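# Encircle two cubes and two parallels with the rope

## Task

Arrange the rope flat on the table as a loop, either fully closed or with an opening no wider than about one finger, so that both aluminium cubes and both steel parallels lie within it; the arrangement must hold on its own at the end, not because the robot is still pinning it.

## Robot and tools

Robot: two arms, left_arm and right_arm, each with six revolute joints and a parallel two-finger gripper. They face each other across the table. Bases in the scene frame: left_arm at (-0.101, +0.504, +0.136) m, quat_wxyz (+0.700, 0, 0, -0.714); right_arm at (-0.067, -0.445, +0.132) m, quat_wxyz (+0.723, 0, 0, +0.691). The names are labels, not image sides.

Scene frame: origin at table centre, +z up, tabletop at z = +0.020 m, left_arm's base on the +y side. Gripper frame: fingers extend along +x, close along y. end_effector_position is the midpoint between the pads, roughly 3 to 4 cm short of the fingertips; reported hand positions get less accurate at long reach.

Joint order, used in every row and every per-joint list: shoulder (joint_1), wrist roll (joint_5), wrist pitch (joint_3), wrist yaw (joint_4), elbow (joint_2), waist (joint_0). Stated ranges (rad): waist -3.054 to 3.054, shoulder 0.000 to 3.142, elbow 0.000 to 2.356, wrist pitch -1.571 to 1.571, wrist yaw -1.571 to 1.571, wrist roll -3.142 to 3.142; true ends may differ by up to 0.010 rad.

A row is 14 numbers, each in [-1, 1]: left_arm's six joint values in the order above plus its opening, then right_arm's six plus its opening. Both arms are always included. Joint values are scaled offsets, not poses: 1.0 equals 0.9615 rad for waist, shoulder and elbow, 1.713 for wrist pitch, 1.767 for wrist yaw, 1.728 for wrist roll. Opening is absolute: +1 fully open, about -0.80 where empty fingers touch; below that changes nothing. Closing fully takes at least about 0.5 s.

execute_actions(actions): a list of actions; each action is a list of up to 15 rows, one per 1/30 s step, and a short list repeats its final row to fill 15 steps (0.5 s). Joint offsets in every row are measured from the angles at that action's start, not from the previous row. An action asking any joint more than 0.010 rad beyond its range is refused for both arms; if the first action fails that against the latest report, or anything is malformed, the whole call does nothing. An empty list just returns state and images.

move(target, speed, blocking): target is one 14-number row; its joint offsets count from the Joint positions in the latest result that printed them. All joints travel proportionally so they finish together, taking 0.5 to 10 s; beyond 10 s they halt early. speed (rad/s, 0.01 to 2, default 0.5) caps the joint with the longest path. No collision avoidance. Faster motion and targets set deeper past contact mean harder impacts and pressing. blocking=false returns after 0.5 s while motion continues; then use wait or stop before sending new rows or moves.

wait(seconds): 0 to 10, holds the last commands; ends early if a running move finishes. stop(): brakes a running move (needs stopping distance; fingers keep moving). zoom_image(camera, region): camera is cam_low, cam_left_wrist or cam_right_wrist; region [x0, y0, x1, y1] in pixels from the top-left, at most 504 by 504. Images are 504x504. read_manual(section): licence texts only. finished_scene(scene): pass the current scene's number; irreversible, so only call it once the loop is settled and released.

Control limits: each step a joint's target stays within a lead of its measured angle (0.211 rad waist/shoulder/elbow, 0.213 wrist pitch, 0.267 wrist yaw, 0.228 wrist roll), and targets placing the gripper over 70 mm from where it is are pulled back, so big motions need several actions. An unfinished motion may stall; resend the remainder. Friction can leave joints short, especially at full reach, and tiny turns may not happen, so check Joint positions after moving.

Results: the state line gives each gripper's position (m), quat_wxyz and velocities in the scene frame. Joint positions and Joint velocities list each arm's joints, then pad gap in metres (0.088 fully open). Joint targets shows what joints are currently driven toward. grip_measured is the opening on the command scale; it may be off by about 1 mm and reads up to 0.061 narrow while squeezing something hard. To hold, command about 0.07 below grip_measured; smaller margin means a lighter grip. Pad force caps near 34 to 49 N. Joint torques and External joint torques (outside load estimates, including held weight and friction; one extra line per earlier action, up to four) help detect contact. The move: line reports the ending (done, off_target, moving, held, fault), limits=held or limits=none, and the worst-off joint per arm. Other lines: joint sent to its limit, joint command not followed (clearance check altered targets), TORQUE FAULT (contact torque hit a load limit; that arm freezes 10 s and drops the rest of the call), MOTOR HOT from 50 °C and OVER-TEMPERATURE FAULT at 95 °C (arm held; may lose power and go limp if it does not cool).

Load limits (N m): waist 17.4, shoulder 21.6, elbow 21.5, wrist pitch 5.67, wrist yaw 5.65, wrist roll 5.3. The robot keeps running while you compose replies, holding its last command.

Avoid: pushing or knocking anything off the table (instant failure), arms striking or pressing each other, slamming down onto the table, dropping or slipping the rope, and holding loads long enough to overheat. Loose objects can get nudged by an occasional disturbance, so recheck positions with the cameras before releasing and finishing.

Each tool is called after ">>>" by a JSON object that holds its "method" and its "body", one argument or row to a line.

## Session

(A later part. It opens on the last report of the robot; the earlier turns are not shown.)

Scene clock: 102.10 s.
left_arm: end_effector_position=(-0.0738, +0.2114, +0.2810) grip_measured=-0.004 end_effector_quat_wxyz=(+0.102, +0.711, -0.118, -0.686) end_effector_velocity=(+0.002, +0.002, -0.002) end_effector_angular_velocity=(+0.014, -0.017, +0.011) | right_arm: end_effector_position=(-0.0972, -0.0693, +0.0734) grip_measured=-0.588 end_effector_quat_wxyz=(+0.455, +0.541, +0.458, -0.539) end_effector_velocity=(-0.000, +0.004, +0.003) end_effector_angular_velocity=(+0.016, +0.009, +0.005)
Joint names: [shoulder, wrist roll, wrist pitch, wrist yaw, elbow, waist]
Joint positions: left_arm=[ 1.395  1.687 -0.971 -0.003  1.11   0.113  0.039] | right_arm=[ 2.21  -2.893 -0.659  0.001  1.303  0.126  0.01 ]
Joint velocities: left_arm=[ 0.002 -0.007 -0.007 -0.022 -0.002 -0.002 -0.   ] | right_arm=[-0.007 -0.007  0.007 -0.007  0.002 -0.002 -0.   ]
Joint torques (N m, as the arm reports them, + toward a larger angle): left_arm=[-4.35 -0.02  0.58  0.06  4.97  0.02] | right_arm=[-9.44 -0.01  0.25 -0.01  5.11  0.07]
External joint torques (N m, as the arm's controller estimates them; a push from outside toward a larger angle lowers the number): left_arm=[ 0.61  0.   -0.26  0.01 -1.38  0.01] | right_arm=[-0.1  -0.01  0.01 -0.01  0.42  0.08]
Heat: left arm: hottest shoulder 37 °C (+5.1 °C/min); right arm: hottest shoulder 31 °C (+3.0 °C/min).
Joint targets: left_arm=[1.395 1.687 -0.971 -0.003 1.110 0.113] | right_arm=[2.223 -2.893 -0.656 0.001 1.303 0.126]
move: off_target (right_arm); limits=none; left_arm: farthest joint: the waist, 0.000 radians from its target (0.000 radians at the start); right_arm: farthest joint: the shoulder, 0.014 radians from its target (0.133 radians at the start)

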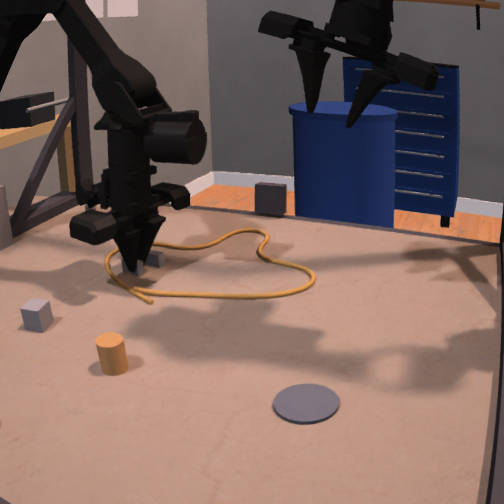

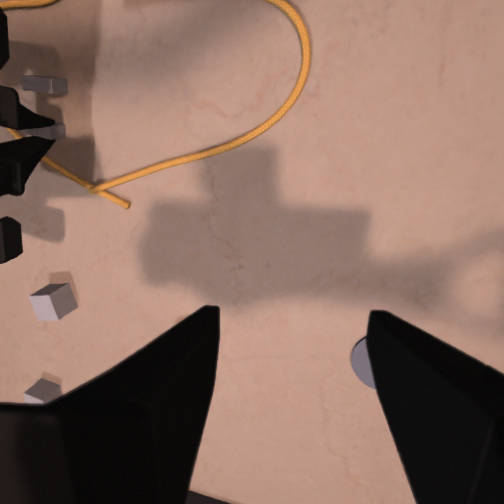

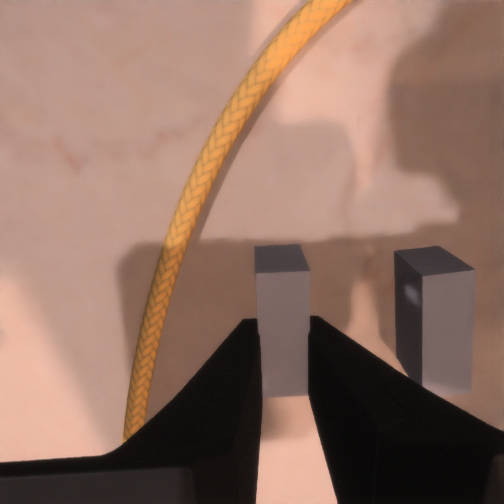

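>>> {"method": "move", "body": {
  "target": [0,0,0,0,0,0,0,0.015,0,0,0,0,0,-0.3]
}}

>>> {"method": "move", "body": {
  "target": [-0.2,0,0,0,-0.2,0,0,-0.15,0,-0.08,0,0,0,-0.3]
}}

>>> {"method": "move", "body": {
  "target": [0,0,0,0,0,0,0,0,0.36,0,0,0,-0.513,0.5],
  "speed": 1
}}

Scene clock: 105.87 s.
left_arm: end_effector_position=(-0.0738, +0.2114, +0.2810) grip_measured=-0.004 end_effector_quat_wxyz=(+0.102, +0.711, -0.118, -0.686) end_effector_velocity=(-0.002, +0.001, +0.001) end_effector_angular_velocity=(+0.002, +0.009, +0.002) | right_arm: end_effector_position=(-0.0972, -0.0693, +0.0734) grip_measured=-0.303 end_effector_quat_wxyz=(+0.455, +0.541, +0.458, -0.539) end_effector_velocity=(-0.000, +0.003, +0.001) end_effector_angular_velocity=(+0.012, +0.008, -0.010)
Joint names: [shoulder, wrist roll, wrist pitch, wrist yaw, elbow, waist]
Joint positions: left_arm=[ 1.395  1.687 -0.971 -0.003  1.11   0.113  0.039] | right_arm=[ 2.21  -2.893 -0.658  0.001  1.303  0.126  0.024]
Joint velocities: left_arm=[-0.002 -0.007 -0.007  0.007  0.002 -0.002 -0.   ] | right_arm=[-0.002  0.007  0.007 -0.007  0.002 -0.002  0.   ]
Joint torques (N m, as the arm reports them, + toward a larger angle): left_arm=[-4.36 -0.01  0.59  0.07  4.97  0.02] | right_arm=[-9.21 -0.01  0.06  0.    5.09  0.06]
External joint torques (N m, as the arm's controller estimates them; a push from outside toward a larger angle lowers the number): left_arm=[ 0.65  0.01 -0.25  0.01 -1.4   0.02] | right_arm=[ 0.09 -0.01 -0.18  0.    0.43  0.05]
Heat: left arm: hottest shoulder 36 °C (+3.0 °C/min); right arm: hottest shoulder 31 °C (+3.0 °C/min).
Joint targets: left_arm=[1.395 1.687 -0.971 -0.003 1.110 0.113] | right_arm=[2.224 -2.893 -0.659 0.001 1.303 0.126]
move: off_target (right_arm); limits=none; left_arm: farthest joint: the waist, 0.000 radians from its target (0.000 radians at the start); right_arm: farthest joint: the shoulder, 0.014 radians from its target (0.014 radians at the start)

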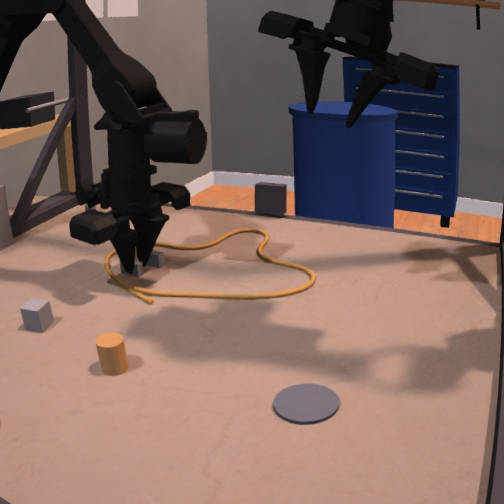

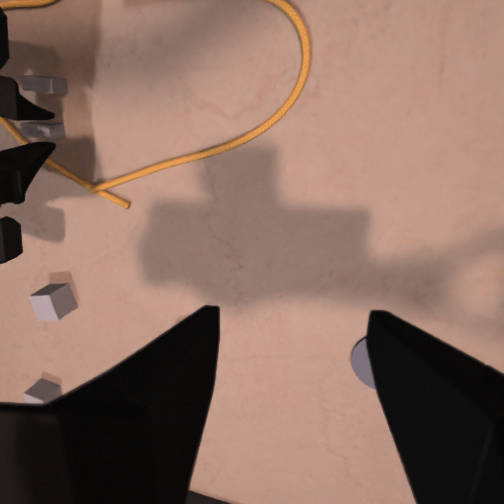

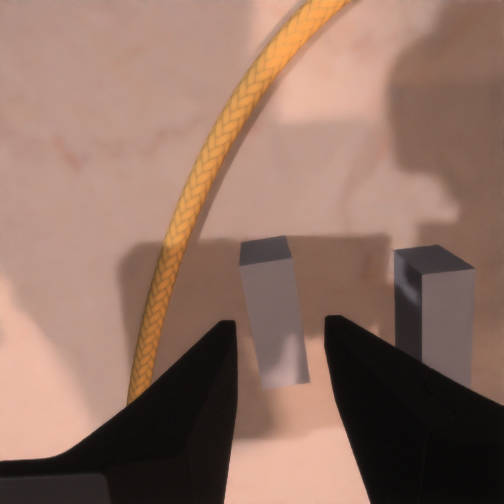

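Scene clock: 106.87 s.
left_arm: end_effector_position=(-0.0780, +0.2569, +0.2704) grip_measured=-0.004 end_effector_quat_wxyz=(+0.105, +0.711, -0.121, -0.685) end_effector_velocity=(+0.000, +0.003, -0.001) end_effector_angular_velocity=(+0.008, -0.004, +0.007) | right_arm: end_effector_position=(-0.0964, -0.0797, +0.1211) grip_measured=-0.303 end_effector_quat_wxyz=(+0.455, +0.542, +0.458, -0.539) end_effector_velocity=(+0.002, -0.003, -0.001) end_effector_angular_velocity=(-0.013, +0.006, +0.015)
Joint names: [shoulder, wrist roll, wrist pitch, wrist yaw, elbow, waist]
Joint positions: left_arm=[ 1.209  1.687 -0.971 -0.003  0.931  0.113  0.039] | right_arm=[ 2.074 -2.893 -0.793  0.001  1.303  0.126  0.024]
Joint velocities: left_arm=[-0.007 -0.007 -0.007 -0.007 -0.007 -0.002 -0.   ] | right_arm=[ 0.002 -0.022 -0.007 -0.007 -0.002 -0.007 -0.   ]
Joint torques (N m, as the arm reports them, + toward a larger angle): left_arm=[-3.73 -0.02  0.63  0.06  3.57  0.03] | right_arm=[-11.39  -0.02  -0.1   -0.01   5.58   0.05]
External joint torques (N m, as the arm's controller estimates them; a push from outside toward a larger angle lowers the number): left_arm=[-0.1   0.   -0.21  0.01 -2.78  0.05] | right_arm=[-2.6  -0.01 -0.32 -0.02  0.56  0.11]
Heat: left arm: hottest shoulder 36 °C (+2.0 °C/min); right arm: hottest shoulder 31 °C (+3.0 °C/min).
Joint targets: left_arm=[1.202 1.687 -0.971 -0.003 0.918 0.113] | right_arm=[2.066 -2.893 -0.795 0.001 1.303 0.126]
move: off_target (left_arm); limits=none; left_arm: farthest joint: the elbow, 0.014 radians from its target (0.192 radians at the start); right_arm: farthest joint: the shoulder, 0.008 radians from its target (0.144 radians at the start)

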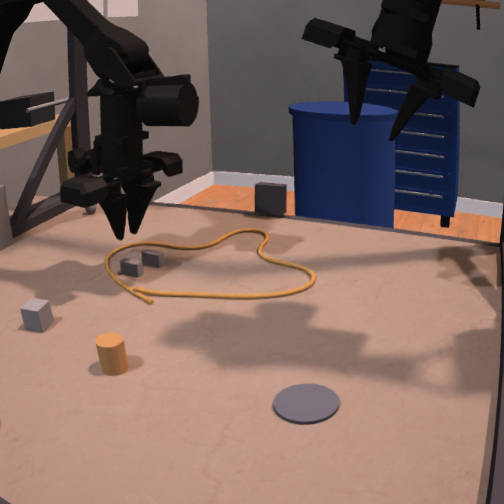

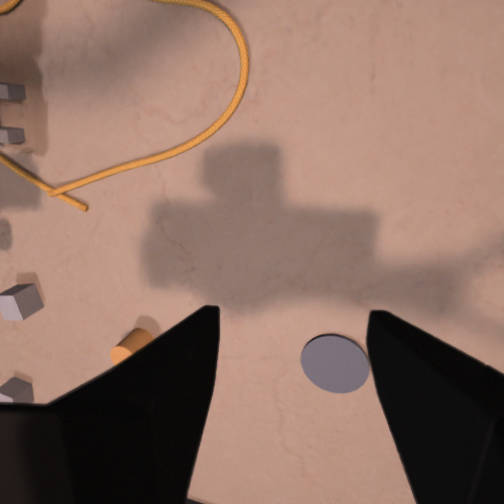

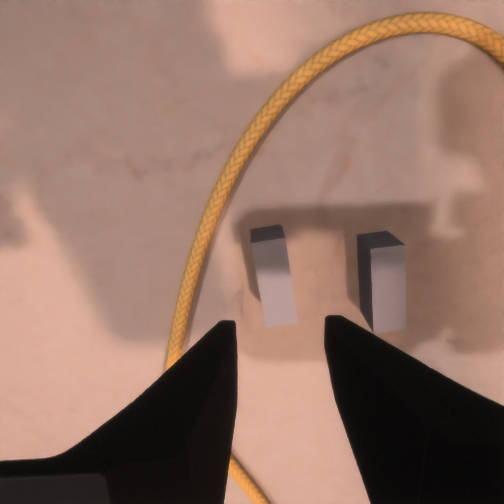

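Scene clock: 108.27 s.
left_arm: end_effector_position=(-0.0780, +0.2569, +0.2704) grip_measured=-0.004 end_effector_quat_wxyz=(+0.105, +0.711, -0.121, -0.685) end_effector_velocity=(+0.001, -0.001, +0.000) end_effector_angular_velocity=(-0.007, -0.001, +0.021) | right_arm: end_effector_position=(+0.0790, -0.1089, +0.1211) grip_measured=+0.497 end_effector_quat_wxyz=(+0.101, +0.701, +0.105, -0.698) end_effector_velocity=(-0.001, -0.006, +0.000) end_effector_angular_velocity=(-0.017, +0.015, +0.000)
Joint names: [shoulder, wrist roll, wrist pitch, wrist yaw, elbow, waist]
Joint positions: left_arm=[ 1.209  1.687 -0.971 -0.003  0.931  0.113  0.039] | right_arm=[ 2.074 -2.274 -0.793  0.001  1.303 -0.364  0.063]
Joint velocities: left_arm=[-0.002 -0.022  0.007 -0.007 -0.002 -0.002 -0.   ] | right_arm=[-0.002 -0.007 -0.022 -0.007 -0.002 -0.007 -0.   ]
Joint torques (N m, as the arm reports them, + toward a larger angle): left_arm=[-2.99 -0.02  0.6   0.07  4.99  0.03] | right_arm=[-10.45   0.09   0.09  -0.04   5.63  -0.28]
External joint torques (N m, as the arm's controller estimates them; a push from outside toward a larger angle lowers the number): left_arm=[ 0.64  0.   -0.25  0.01 -1.39  0.03] | right_arm=[-1.61  0.09 -0.14 -0.01  0.59 -0.23]
Heat: left arm: hottest shoulder 36 °C (+2.0 °C/min); right arm: hottest shoulder 31 °C (+3.0 °C/min).
Joint targets: left_arm=[1.209 1.687 -0.971 -0.003 0.931 0.113] | right_arm=[2.074 -2.271 -0.793 0.001 1.303 -0.367]
move: done; limits=none; left_arm: farthest joint: the waist, 0.000 radians from its target (0.000 radians at the start); right_arm: farthest joint: the waist, 0.003 radians from its target (0.493 radians at the start)

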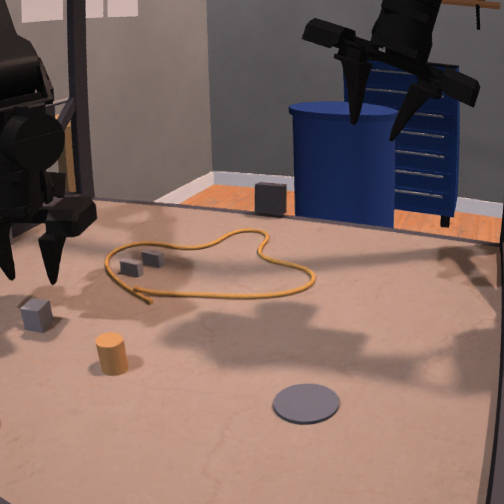

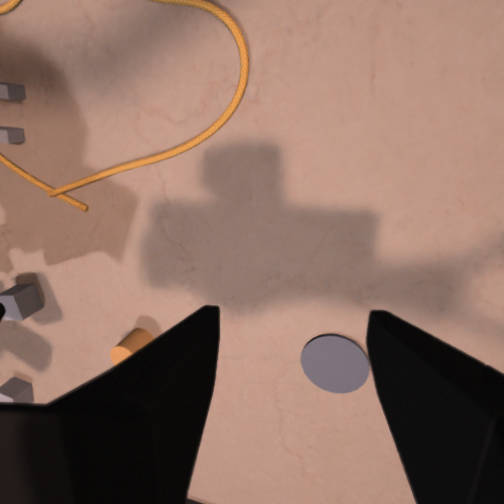

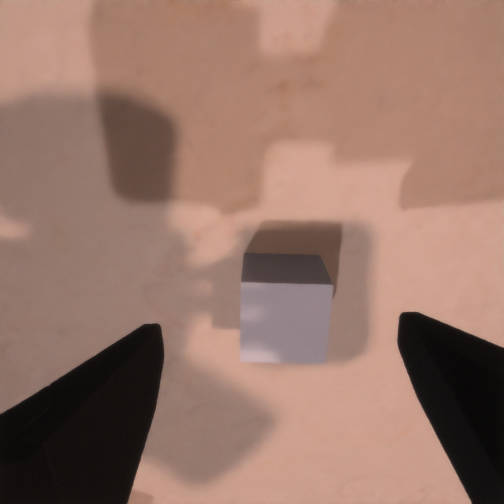

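>>> {"method": "move", "body": {
  "target": [0,0,0,0,0,0,0,0.158,0,0.08,0,0,-0.024,0.5],
  "speed": 0.3
}}

>>> {"method": "move", "body": {
  "target": [0,0,0,0,0,0,0,0,0,0,0,0,0,-0.32]
}}

Scene clock: 113.83 s.
left_arm: end_effector_position=(-0.0780, +0.2569, +0.2704) grip_measured=-0.004 end_effector_quat_wxyz=(+0.105, +0.711, -0.121, -0.685) end_effector_velocity=(-0.003, +0.006, -0.003) end_effector_angular_velocity=(+0.026, +0.012, -0.003) | right_arm: end_effector_position=(+0.0900, -0.1026, +0.0730) grip_measured=+0.497 end_effector_quat_wxyz=(+0.095, +0.701, +0.097, -0.700) end_effector_velocity=(-0.003, +0.000, -0.000) end_effector_angular_velocity=(+0.002, +0.023, +0.005)
Joint names: [shoulder, wrist roll, wrist pitch, wrist yaw, elbow, waist]
Joint positions: left_arm=[ 1.209  1.687 -0.971 -0.003  0.931  0.113  0.039] | right_arm=[ 2.211 -2.273 -0.659  0.001  1.303 -0.384  0.063]
Joint velocities: left_arm=[-0.002 -0.007 -0.022  0.007 -0.007 -0.007 -0.   ] | right_arm=[ 0.002 -0.007 -0.007 -0.022  0.002 -0.002 -0.   ]
Joint torques (N m, as the arm reports them, + toward a larger angle): left_arm=[-2.98 -0.02  0.6   0.07  4.98  0.02] | right_arm=[-9.15 -0.02  0.24 -0.04  5.1  -0.21]
External joint torques (N m, as the arm's controller estimates them; a push from outside toward a larger angle lowers the number): left_arm=[ 0.63  0.   -0.23  0.01 -1.32  0.05] | right_arm=[ 0.14 -0.02  0.01  0.    0.49 -0.22]
Heat: left arm: hottest shoulder 35 °C (+0.0 °C/min); right arm: hottest shoulder 31 °C (+3.1 °C/min).
Joint targets: left_arm=[1.209 1.687 -0.971 -0.003 0.931 0.113] | right_arm=[2.226 -2.274 -0.656 0.001 1.303 -0.387]
move: off_target (right_arm); limits=none; left_arm: farthest joint: the waist, 0.000 radians from its target (0.000 radians at the start); right_arm: farthest joint: the shoulder, 0.015 radians from its target (0.152 radians at the start)

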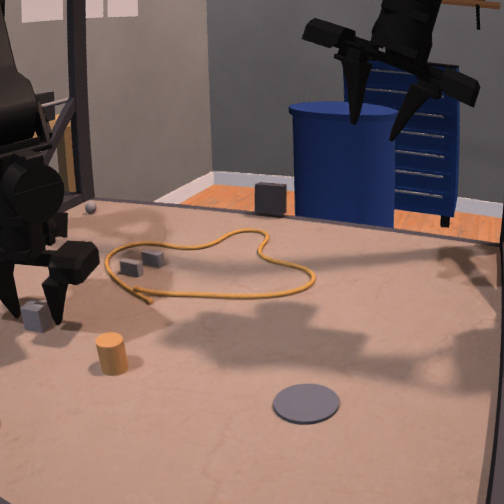

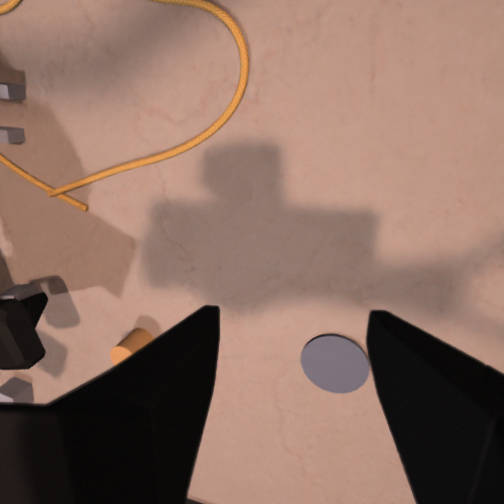

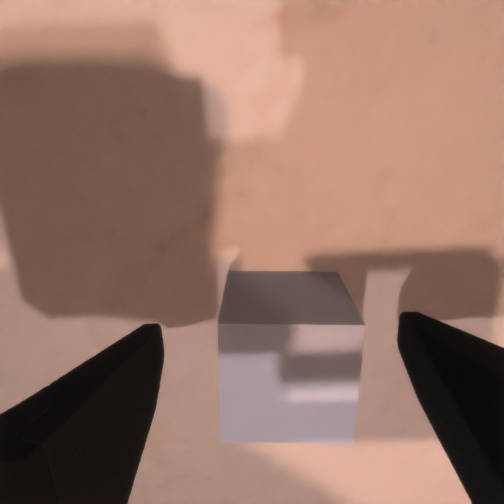

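Scene clock: 114.33 s.
left_arm: end_effector_position=(-0.0780, +0.2569, +0.2704) grip_measured=-0.004 end_effector_quat_wxyz=(+0.105, +0.711, -0.121, -0.685) end_effector_velocity=(+0.001, -0.001, +0.000) end_effector_angular_velocity=(-0.007, -0.001, +0.021) | right_arm: end_effector_position=(+0.0900, -0.1026, +0.0730) grip_measured=-0.220 end_effector_quat_wxyz=(+0.095, +0.701, +0.097, -0.700) end_effector_velocity=(-0.000, -0.000, +0.001) end_effector_angular_velocity=(+0.001, +0.008, +0.020)
Joint names: [shoulder, wrist roll, wrist pitch, wrist yaw, elbow, waist]
Joint positions: left_arm=[ 1.209  1.687 -0.971 -0.003  0.931  0.113  0.039] | right_arm=[ 2.211 -2.273 -0.659  0.001  1.303 -0.384  0.028]
Joint velocities: left_arm=[-0.002 -0.022  0.007 -0.007 -0.002 -0.002  0.   ] | right_arm=[-0.002 -0.022 -0.007 -0.007  0.002 -0.002  0.   ]
Joint torques (N m, as the arm reports them, + toward a larger angle): left_arm=[-2.99 -0.01  0.6   0.07  4.99  0.01] | right_arm=[-10.95  -0.02   0.1   -0.05   5.09   0.05]
External joint torques (N m, as the arm's controller estimates them; a push from outside toward a larger angle lowers the number): left_arm=[ 0.63  0.01 -0.25  0.01 -1.39  0.02] | right_arm=[-1.57 -0.02 -0.16  0.    0.38  0.04]
Heat: left arm: hottest shoulder 35 °C (+0.0 °C/min); right arm: hottest shoulder 31 °C (+3.1 °C/min).
Joint targets: left_arm=[1.209 1.687 -0.971 -0.003 0.931 0.113] | right_arm=[2.211 -2.273 -0.659 0.001 1.303 -0.384]
move: done; limits=none; left_arm: farthest joint: the waist, 0.000 radians from its target (0.000 radians at the start); right_arm: farthest joint: the waist, 0.000 radians from its target (0.000 radians at the start)

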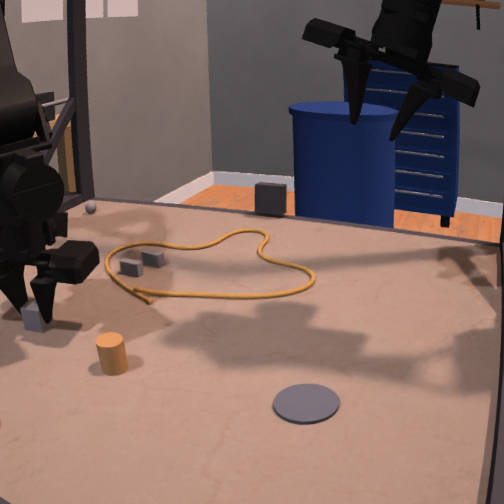

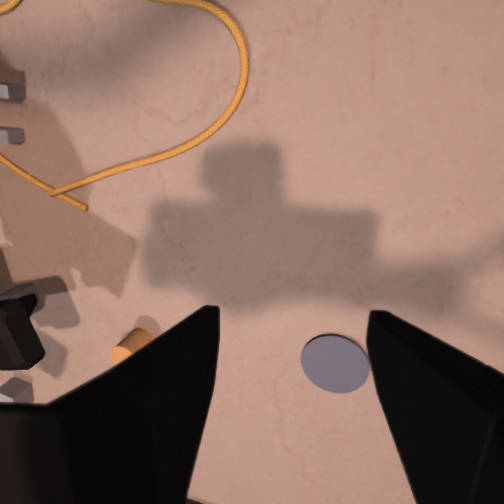

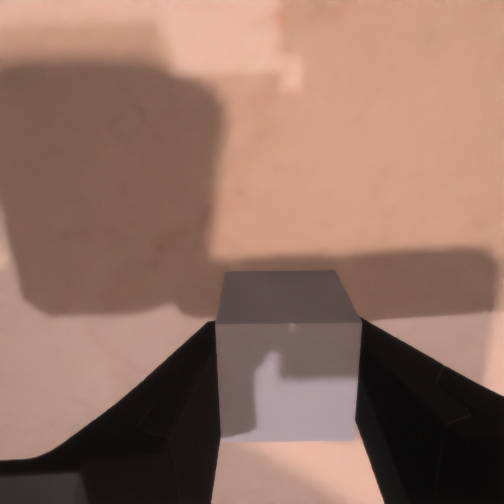

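>>> {"method": "move", "body": {
  "target": [0,0,0,0,0,0,0,-0.15,0,-0.08,0,0,0,-0.3]
}}

>>> {"method": "move", "body": {
  "target": [0,0,0,0,0,0,0,0.358,0.4,-0.141,0,0.6,0.725,-0.3],
  "speed": 0.7
}}

>>> {"method": "move", "body": {
  "target": [0,0,0,0,0,0,0,0.115,0,0.058,0,0,0,-0.3],
  "speed": 0.15
}}

Scene clock: 117.87 s.
left_arm: end_effector_position=(-0.0780, +0.2569, +0.2704) grip_measured=-0.004 end_effector_quat_wxyz=(+0.105, +0.711, -0.121, -0.685) end_effector_velocity=(+0.001, -0.001, +0.000) end_effector_angular_velocity=(-0.007, -0.005, +0.007) | right_arm: end_effector_position=(+0.0856, -0.1123, +0.1199) grip_measured=-0.220 end_effector_quat_wxyz=(+0.095, +0.701, +0.097, -0.700) end_effector_velocity=(-0.001, -0.002, +0.000) end_effector_angular_velocity=(-0.004, +0.010, +0.005)
Joint names: [shoulder, wrist roll, wrist pitch, wrist yaw, elbow, waist]
Joint positions: left_arm=[ 1.209  1.687 -0.971 -0.003  0.931  0.113  0.039] | right_arm=[ 2.078 -2.273 -0.793  0.001  1.303 -0.384  0.028]
Joint velocities: left_arm=[-0.002 -0.007  0.007 -0.007 -0.002 -0.002 -0.   ] | right_arm=[-0.002 -0.007 -0.007 -0.007 -0.002 -0.002 -0.   ]
Joint torques (N m, as the arm reports them, + toward a larger angle): left_arm=[-2.98 -0.01  0.6   0.07  4.98  0.03] | right_arm=[-11.7   -0.01  -0.09  -0.04   5.59   0.05]
External joint torques (N m, as the arm's controller estimates them; a push from outside toward a larger angle lowers the number): left_arm=[ 0.64  0.01 -0.25  0.01 -1.4   0.03] | right_arm=[-2.84 -0.02 -0.32  0.    0.54  0.04]
Heat: left arm: hottest shoulder 34 °C (-1.0 °C/min); right arm: hottest shoulder 32 °C (+4.0 °C/min).
Joint targets: left_arm=[1.209 1.687 -0.971 -0.003 0.931 0.113] | right_arm=[2.067 -2.273 -0.796 0.001 1.303 -0.384]
move: off_target (right_arm); limits=none; left_arm: farthest joint: the waist, 0.000 radians from its target (0.000 radians at the start); right_arm: farthest joint: the shoulder, 0.011 radians from its target (0.144 radians at the start)

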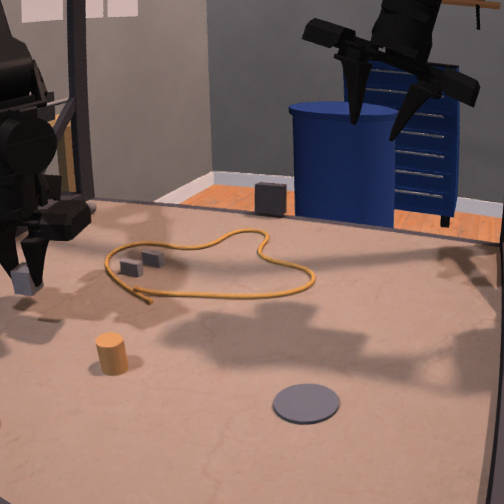

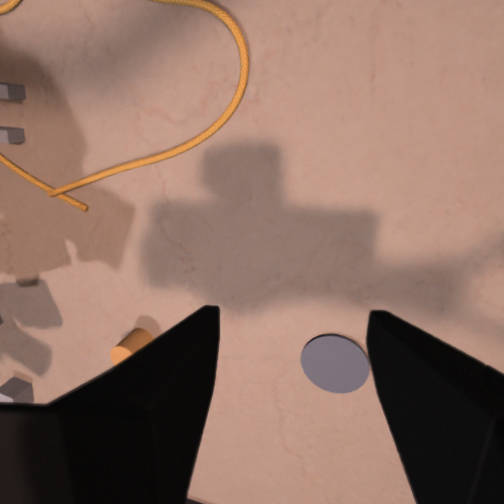

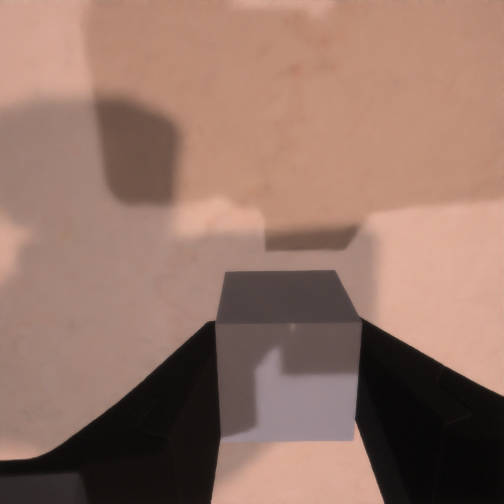

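Scene clock: 119.57 s.
left_arm: end_effector_position=(-0.0780, +0.2569, +0.2704) grip_measured=-0.004 end_effector_quat_wxyz=(+0.105, +0.711, -0.121, -0.685) end_effector_velocity=(+0.001, -0.001, +0.000) end_effector_angular_velocity=(-0.006, -0.010, -0.007) | right_arm: end_effector_position=(-0.1879, -0.0040, +0.1204) grip_measured=-0.220 end_effector_quat_wxyz=(+0.099, +0.700, +0.100, -0.700) end_effector_velocity=(+0.001, -0.004, +0.002) end_effector_angular_velocity=(-0.018, +0.003, -0.010)
Joint names: [shoulder, wrist roll, wrist pitch, wrist yaw, elbow, waist]
Joint positions: left_arm=[ 1.209  1.687 -0.971 -0.003  0.931  0.113  0.039] | right_arm=[ 2.407 -1.585 -1.031  0.001  1.868  0.313  0.028]
Joint velocities: left_arm=[-0.002  0.007  0.007 -0.007 -0.002 -0.002  0.   ] | right_arm=[-0.002  0.007 -0.022 -0.007  0.002 -0.002 -0.   ]
Joint torques (N m, as the arm reports them, + toward a larger angle): left_arm=[-2.99 -0.02  0.6   0.06  4.99  0.04] | right_arm=[-11.55   0.07  -0.09  -0.05   8.01   0.04]
External joint torques (N m, as the arm's controller estimates them; a push from outside toward a larger angle lowers the number): left_arm=[ 0.63  0.   -0.25  0.   -1.39  0.04] | right_arm=[-0.11  0.07 -0.35  0.01  2.41  0.04]
Heat: left arm: hottest shoulder 34 °C (-1.0 °C/min); right arm: hottest shoulder 32 °C (+4.0 °C/min).
Joint targets: left_arm=[1.209 1.687 -0.971 -0.003 0.931 0.113] | right_arm=[2.422 -1.582 -1.034 0.001 1.880 0.313]
move: off_target (right_arm); limits=none; left_arm: farthest joint: the waist, 0.000 radians from its target (0.000 radians at the start); right_arm: farthest joint: the shoulder, 0.015 radians from its target (0.345 radians at the start)

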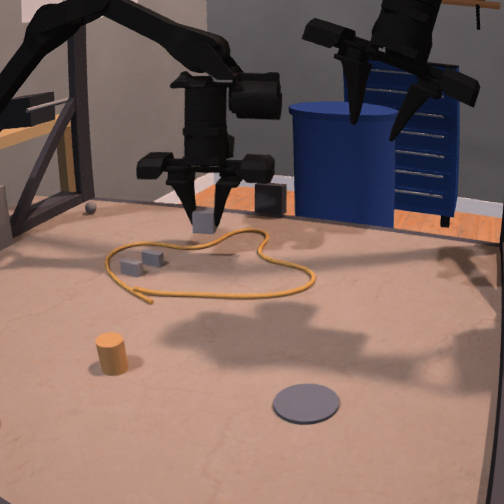

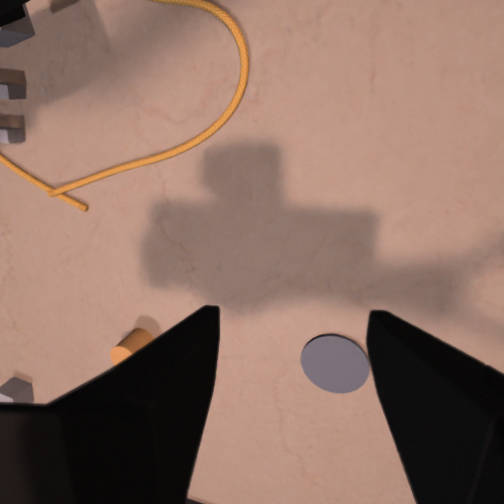

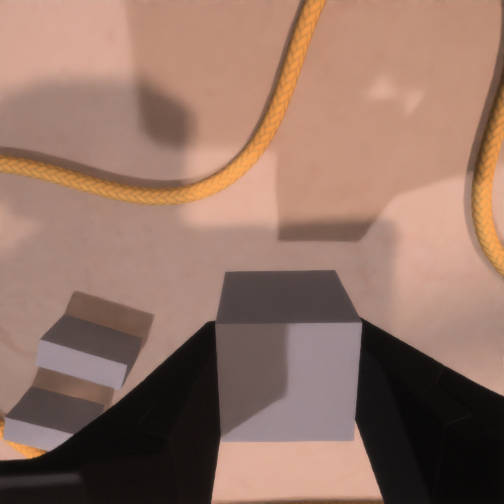

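Scene clock: 120.77 s.
left_arm: end_effector_position=(-0.0780, +0.2569, +0.2704) grip_measured=-0.004 end_effector_quat_wxyz=(+0.105, +0.711, -0.121, -0.685) end_effector_velocity=(+0.001, +0.003, -0.001) end_effector_angular_velocity=(+0.008, -0.009, -0.002) | right_arm: end_effector_position=(-0.1901, +0.0040, +0.0790) grip_measured=-0.220 end_effector_quat_wxyz=(+0.098, +0.700, +0.101, -0.700) end_effector_velocity=(-0.002, -0.000, -0.002) end_effector_angular_velocity=(-0.003, +0.022, -0.024)
Joint names: [shoulder, wrist roll, wrist pitch, wrist yaw, elbow, waist]
Joint positions: left_arm=[ 1.209  1.687 -0.971 -0.003  0.931  0.113  0.039] | right_arm=[ 2.501 -1.585 -0.935  0.001  1.868  0.313  0.028]
Joint velocities: left_arm=[-0.007  0.007 -0.007 -0.007 -0.007  0.002 -0.   ] | right_arm=[ 0.002  0.022  0.007 -0.022 -0.002 -0.002  0.   ]
Joint torques (N m, as the arm reports them, + toward a larger angle): left_arm=[-3.   -0.01  0.6   0.07  4.98  0.02] | right_arm=[-11.68  -0.02   0.25  -0.07   6.08   0.12]
External joint torques (N m, as the arm's controller estimates them; a push from outside toward a larger angle lowers the number): left_arm=[ 0.67  0.01 -0.24  0.01 -1.4   0.  ] | right_arm=[ 0.06 -0.02 -0.03  0.    0.62  0.11]
Heat: left arm: hottest shoulder 34 °C (-1.0 °C/min); right arm: hottest shoulder 32 °C (+4.1 °C/min).
Joint targets: left_arm=[1.209 1.687 -0.971 -0.003 0.931 0.113] | right_arm=[2.517 -1.585 -0.932 0.001 1.868 0.314]
move: off_target (right_arm); limits=none; left_arm: farthest joint: the waist, 0.000 radians from its target (0.000 radians at the start); right_arm: farthest joint: the shoulder, 0.017 radians from its target (0.111 radians at the start)

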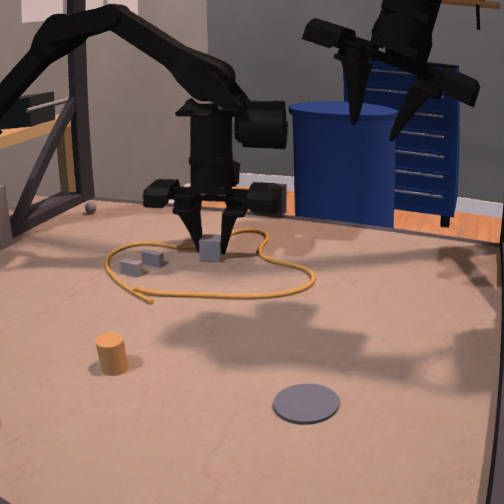

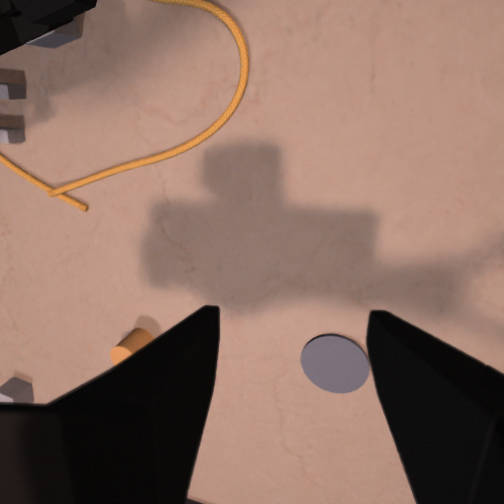

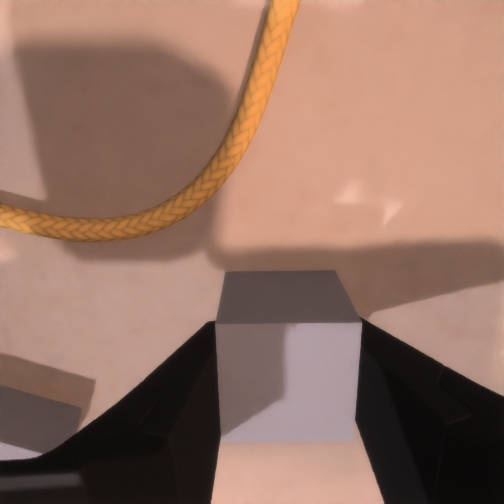

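>>> {"method": "move", "body": {
  "target": [0,0,0,0,0,0,0,0.017,0,0,0,0,0,0.15]
}}

>>> {"method": "move", "body": {
  "target": [0,0,0,0,0,0,0,-0.13,0,-0.06,0,0,-0.14,0.15]
}}

>>> {"method": "move", "body": {
  "target": [0,0,0,0,0,0,0,-0.16,0.53,0.067,0,-0.3,-0.997,0.5],
  "speed": 0.9
}}

Scene clock: 125.10 s.
left_arm: end_effector_position=(-0.0780, +0.2569, +0.2704) grip_measured=-0.004 end_effector_quat_wxyz=(+0.105, +0.711, -0.121, -0.685) end_effector_velocity=(-0.001, -0.001, +0.000) end_effector_angular_velocity=(-0.007, -0.005, +0.002) | right_arm: end_effector_position=(-0.1902, +0.0041, +0.0790) grip_measured=+0.147 end_effector_quat_wxyz=(+0.098, +0.700, +0.101, -0.700) end_effector_velocity=(-0.001, -0.003, -0.002) end_effector_angular_velocity=(-0.014, +0.004, +0.024)
Joint names: [shoulder, wrist roll, wrist pitch, wrist yaw, elbow, waist]
Joint positions: left_arm=[ 1.209  1.687 -0.971 -0.003  0.931  0.113  0.039] | right_arm=[ 2.501 -1.585 -0.934  0.001  1.868  0.313  0.046]
Joint velocities: left_arm=[-0.002 -0.007  0.007 -0.007 -0.002 -0.007  0.   ] | right_arm=[ 0.002 -0.022 -0.007 -0.007 -0.002  0.002  0.   ]
Joint torques (N m, as the arm reports them, + toward a larger angle): left_arm=[-2.99 -0.02  0.6   0.07  4.97  0.02] | right_arm=[-11.78  -0.02   0.1   -0.06   6.09   0.05]
External joint torques (N m, as the arm's controller estimates them; a push from outside toward a larger angle lowers the number): left_arm=[ 0.64  0.   -0.24  0.01 -1.38  0.04] | right_arm=[-0.17 -0.01 -0.18  0.    0.71 -0.03]
Heat: left arm: hottest shoulder 33 °C (-2.0 °C/min); right arm: hottest shoulder 32 °C (+4.0 °C/min).
Joint targets: left_arm=[1.209 1.687 -0.971 -0.003 0.931 0.113] | right_arm=[2.517 -1.585 -0.934 0.001 1.868 0.313]
move: off_target (right_arm); limits=none; left_arm: farthest joint: the waist, 0.000 radians from its target (0.000 radians at the start); right_arm: farthest joint: the shoulder, 0.017 radians from its target (0.017 radians at the start)

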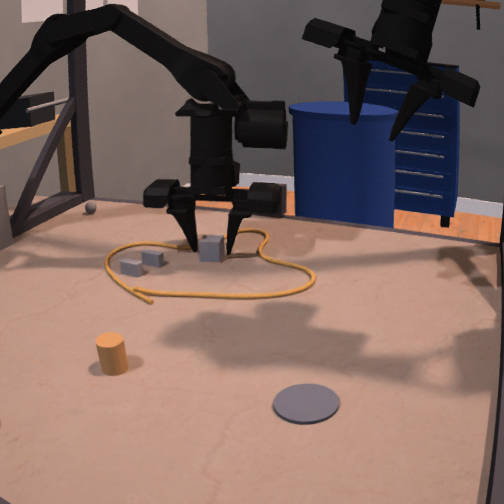

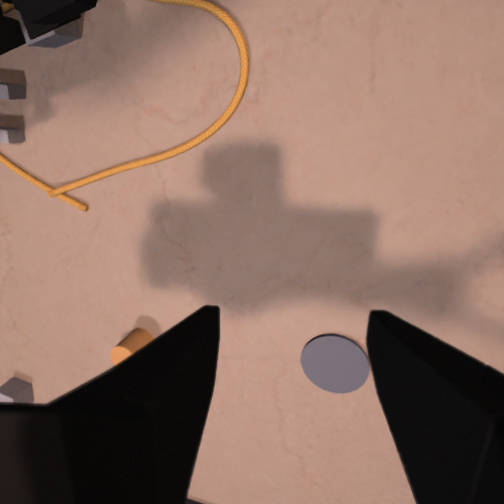

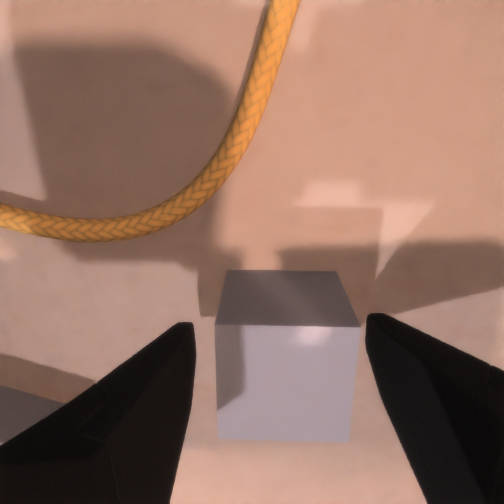

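Scene clock: 126.03 s.
left_arm: end_effector_position=(-0.0780, +0.2569, +0.2704) grip_measured=-0.004 end_effector_quat_wxyz=(+0.105, +0.711, -0.121, -0.685) end_effector_velocity=(+0.000, +0.002, -0.001) end_effector_angular_velocity=(+0.008, -0.004, +0.007) | right_arm: end_effector_position=(-0.1274, +0.0106, +0.1319) grip_measured=+0.147 end_effector_quat_wxyz=(+0.043, +0.705, +0.060, -0.705) end_effector_velocity=(+0.001, -0.005, +0.002) end_effector_angular_velocity=(-0.018, +0.005, +0.005)
Joint names: [shoulder, wrist roll, wrist pitch, wrist yaw, elbow, waist]
Joint positions: left_arm=[ 1.209  1.687 -0.971 -0.003  0.931  0.113  0.039] | right_arm=[ 2.381 -1.585 -1.034  0.001  1.868  0.178  0.046]
Joint velocities: left_arm=[-0.002 -0.007 -0.007 -0.007 -0.002 -0.002 -0.   ] | right_arm=[-0.007 -0.007 -0.022 -0.007 -0.002 -0.002 -0.   ]
Joint torques (N m, as the arm reports them, + toward a larger angle): left_arm=[-2.99 -0.02  0.6   0.07  4.97  0.03] | right_arm=[-14.05  -0.02   0.01  -0.06   6.35   0.2 ]
External joint torques (N m, as the arm's controller estimates them; a push from outside toward a larger angle lowers the number): left_arm=[ 0.62  0.   -0.25  0.01 -1.38  0.04] | right_arm=[-2.63 -0.02 -0.3   0.    0.67  0.21]
Heat: left arm: hottest shoulder 33 °C (-2.0 °C/min); right arm: hottest shoulder 33 °C (+5.0 °C/min).
Joint targets: left_arm=[1.209 1.687 -0.971 -0.003 0.931 0.113] | right_arm=[2.376 -1.585 -1.037 0.001 1.868 0.179]
move: done; limits=none; left_arm: farthest joint: the waist, 0.000 radians from its target (0.000 radians at the start); right_arm: farthest joint: the shoulder, 0.005 radians from its target (0.125 radians at the start)

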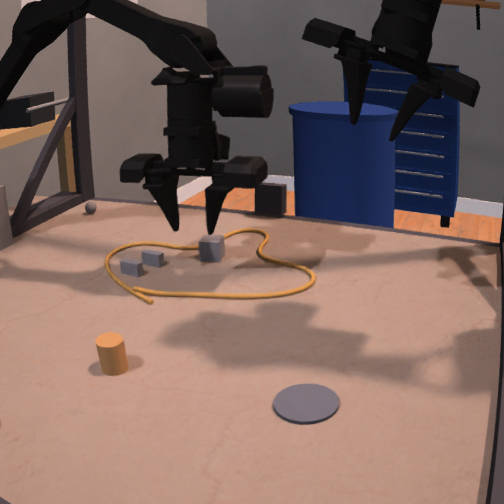

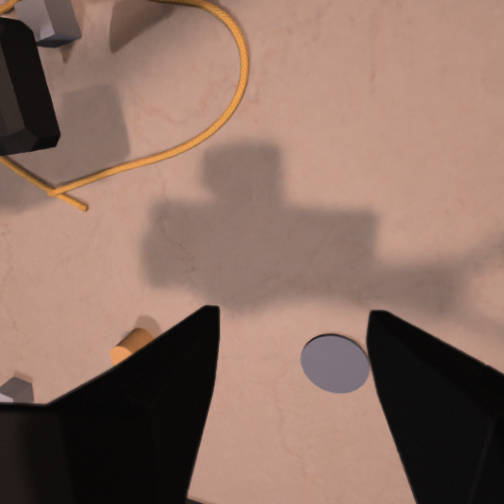

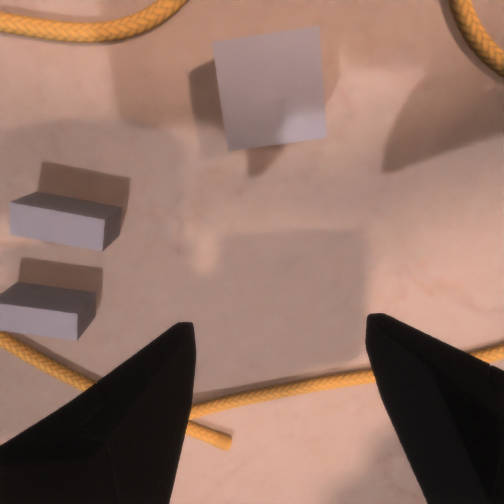

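Scene clock: 127.83 s.
left_arm: end_effector_position=(-0.0780, +0.2569, +0.2704) grip_measured=-0.004 end_effector_quat_wxyz=(+0.105, +0.711, -0.121, -0.685) end_effector_velocity=(+0.000, +0.002, -0.001) end_effector_angular_velocity=(+0.008, -0.004, +0.007) | right_arm: end_effector_position=(+0.2391, -0.1633, +0.1259) grip_measured=+0.498 end_effector_quat_wxyz=(+0.539, -0.460, +0.536, +0.460) end_effector_velocity=(-0.005, -0.001, -0.003) end_effector_angular_velocity=(-0.006, +0.018, -0.005)
Joint names: [shoulder, wrist roll, wrist pitch, wrist yaw, elbow, waist]
Joint positions: left_arm=[ 1.209  1.687 -0.971 -0.003  0.931  0.113  0.039] | right_arm=[ 2.237 -0.672 -0.922  0.001  1.592 -0.781  0.063]
Joint velocities: left_arm=[-0.002 -0.007 -0.007 -0.007 -0.002 -0.002 -0.   ] | right_arm=[ 0.002  0.007 -0.007 -0.007 -0.007  0.002 -0.   ]
Joint torques (N m, as the arm reports them, + toward a larger angle): left_arm=[-3.   -0.02  0.6   0.07  4.98  0.02] | right_arm=[-13.37   0.09   0.34  -0.05   4.35   0.07]
External joint torques (N m, as the arm's controller estimates them; a push from outside toward a larger angle lowers the number): left_arm=[ 0.64  0.   -0.26  0.01 -1.42  0.04] | right_arm=[-3.13  0.09  0.02  0.   -1.07  0.01]
Heat: left arm: hottest shoulder 33 °C (-2.0 °C/min); right arm: hottest shoulder 33 °C (+5.1 °C/min).
Joint targets: left_arm=[1.209 1.687 -0.971 -0.003 0.931 0.113] | right_arm=[2.227 -0.669 -0.919 0.001 1.580 -0.781]
move: off_target (right_arm); limits=none; left_arm: farthest joint: the waist, 0.000 radians from its target (0.000 radians at the start); right_arm: farthest joint: the elbow, 0.013 radians from its target (0.289 radians at the start)

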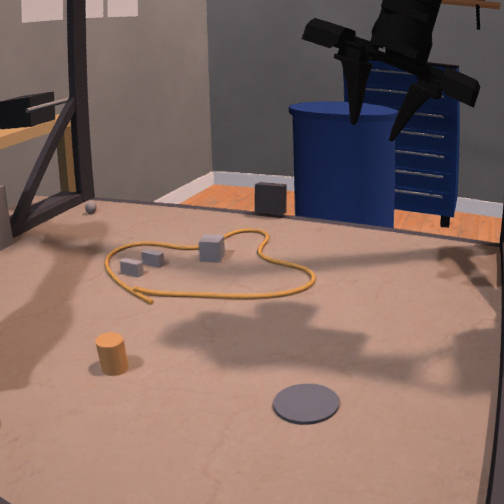

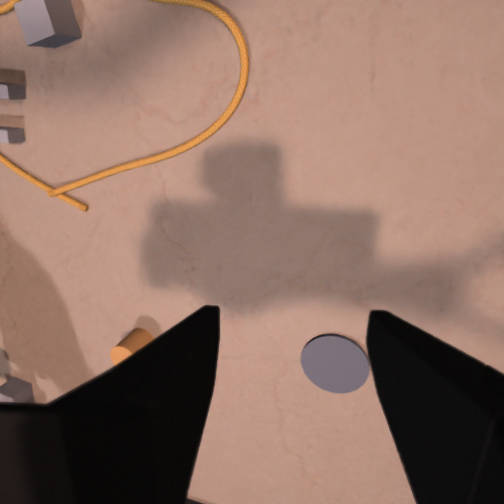

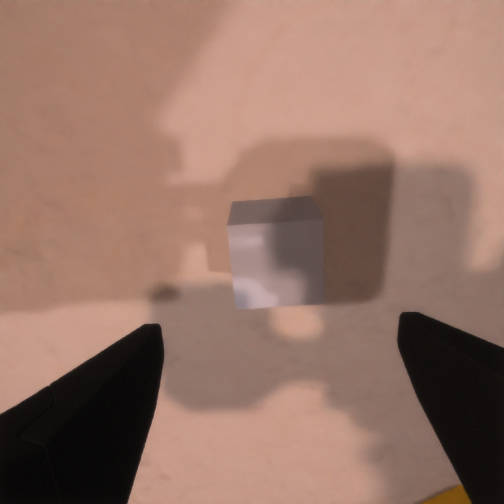

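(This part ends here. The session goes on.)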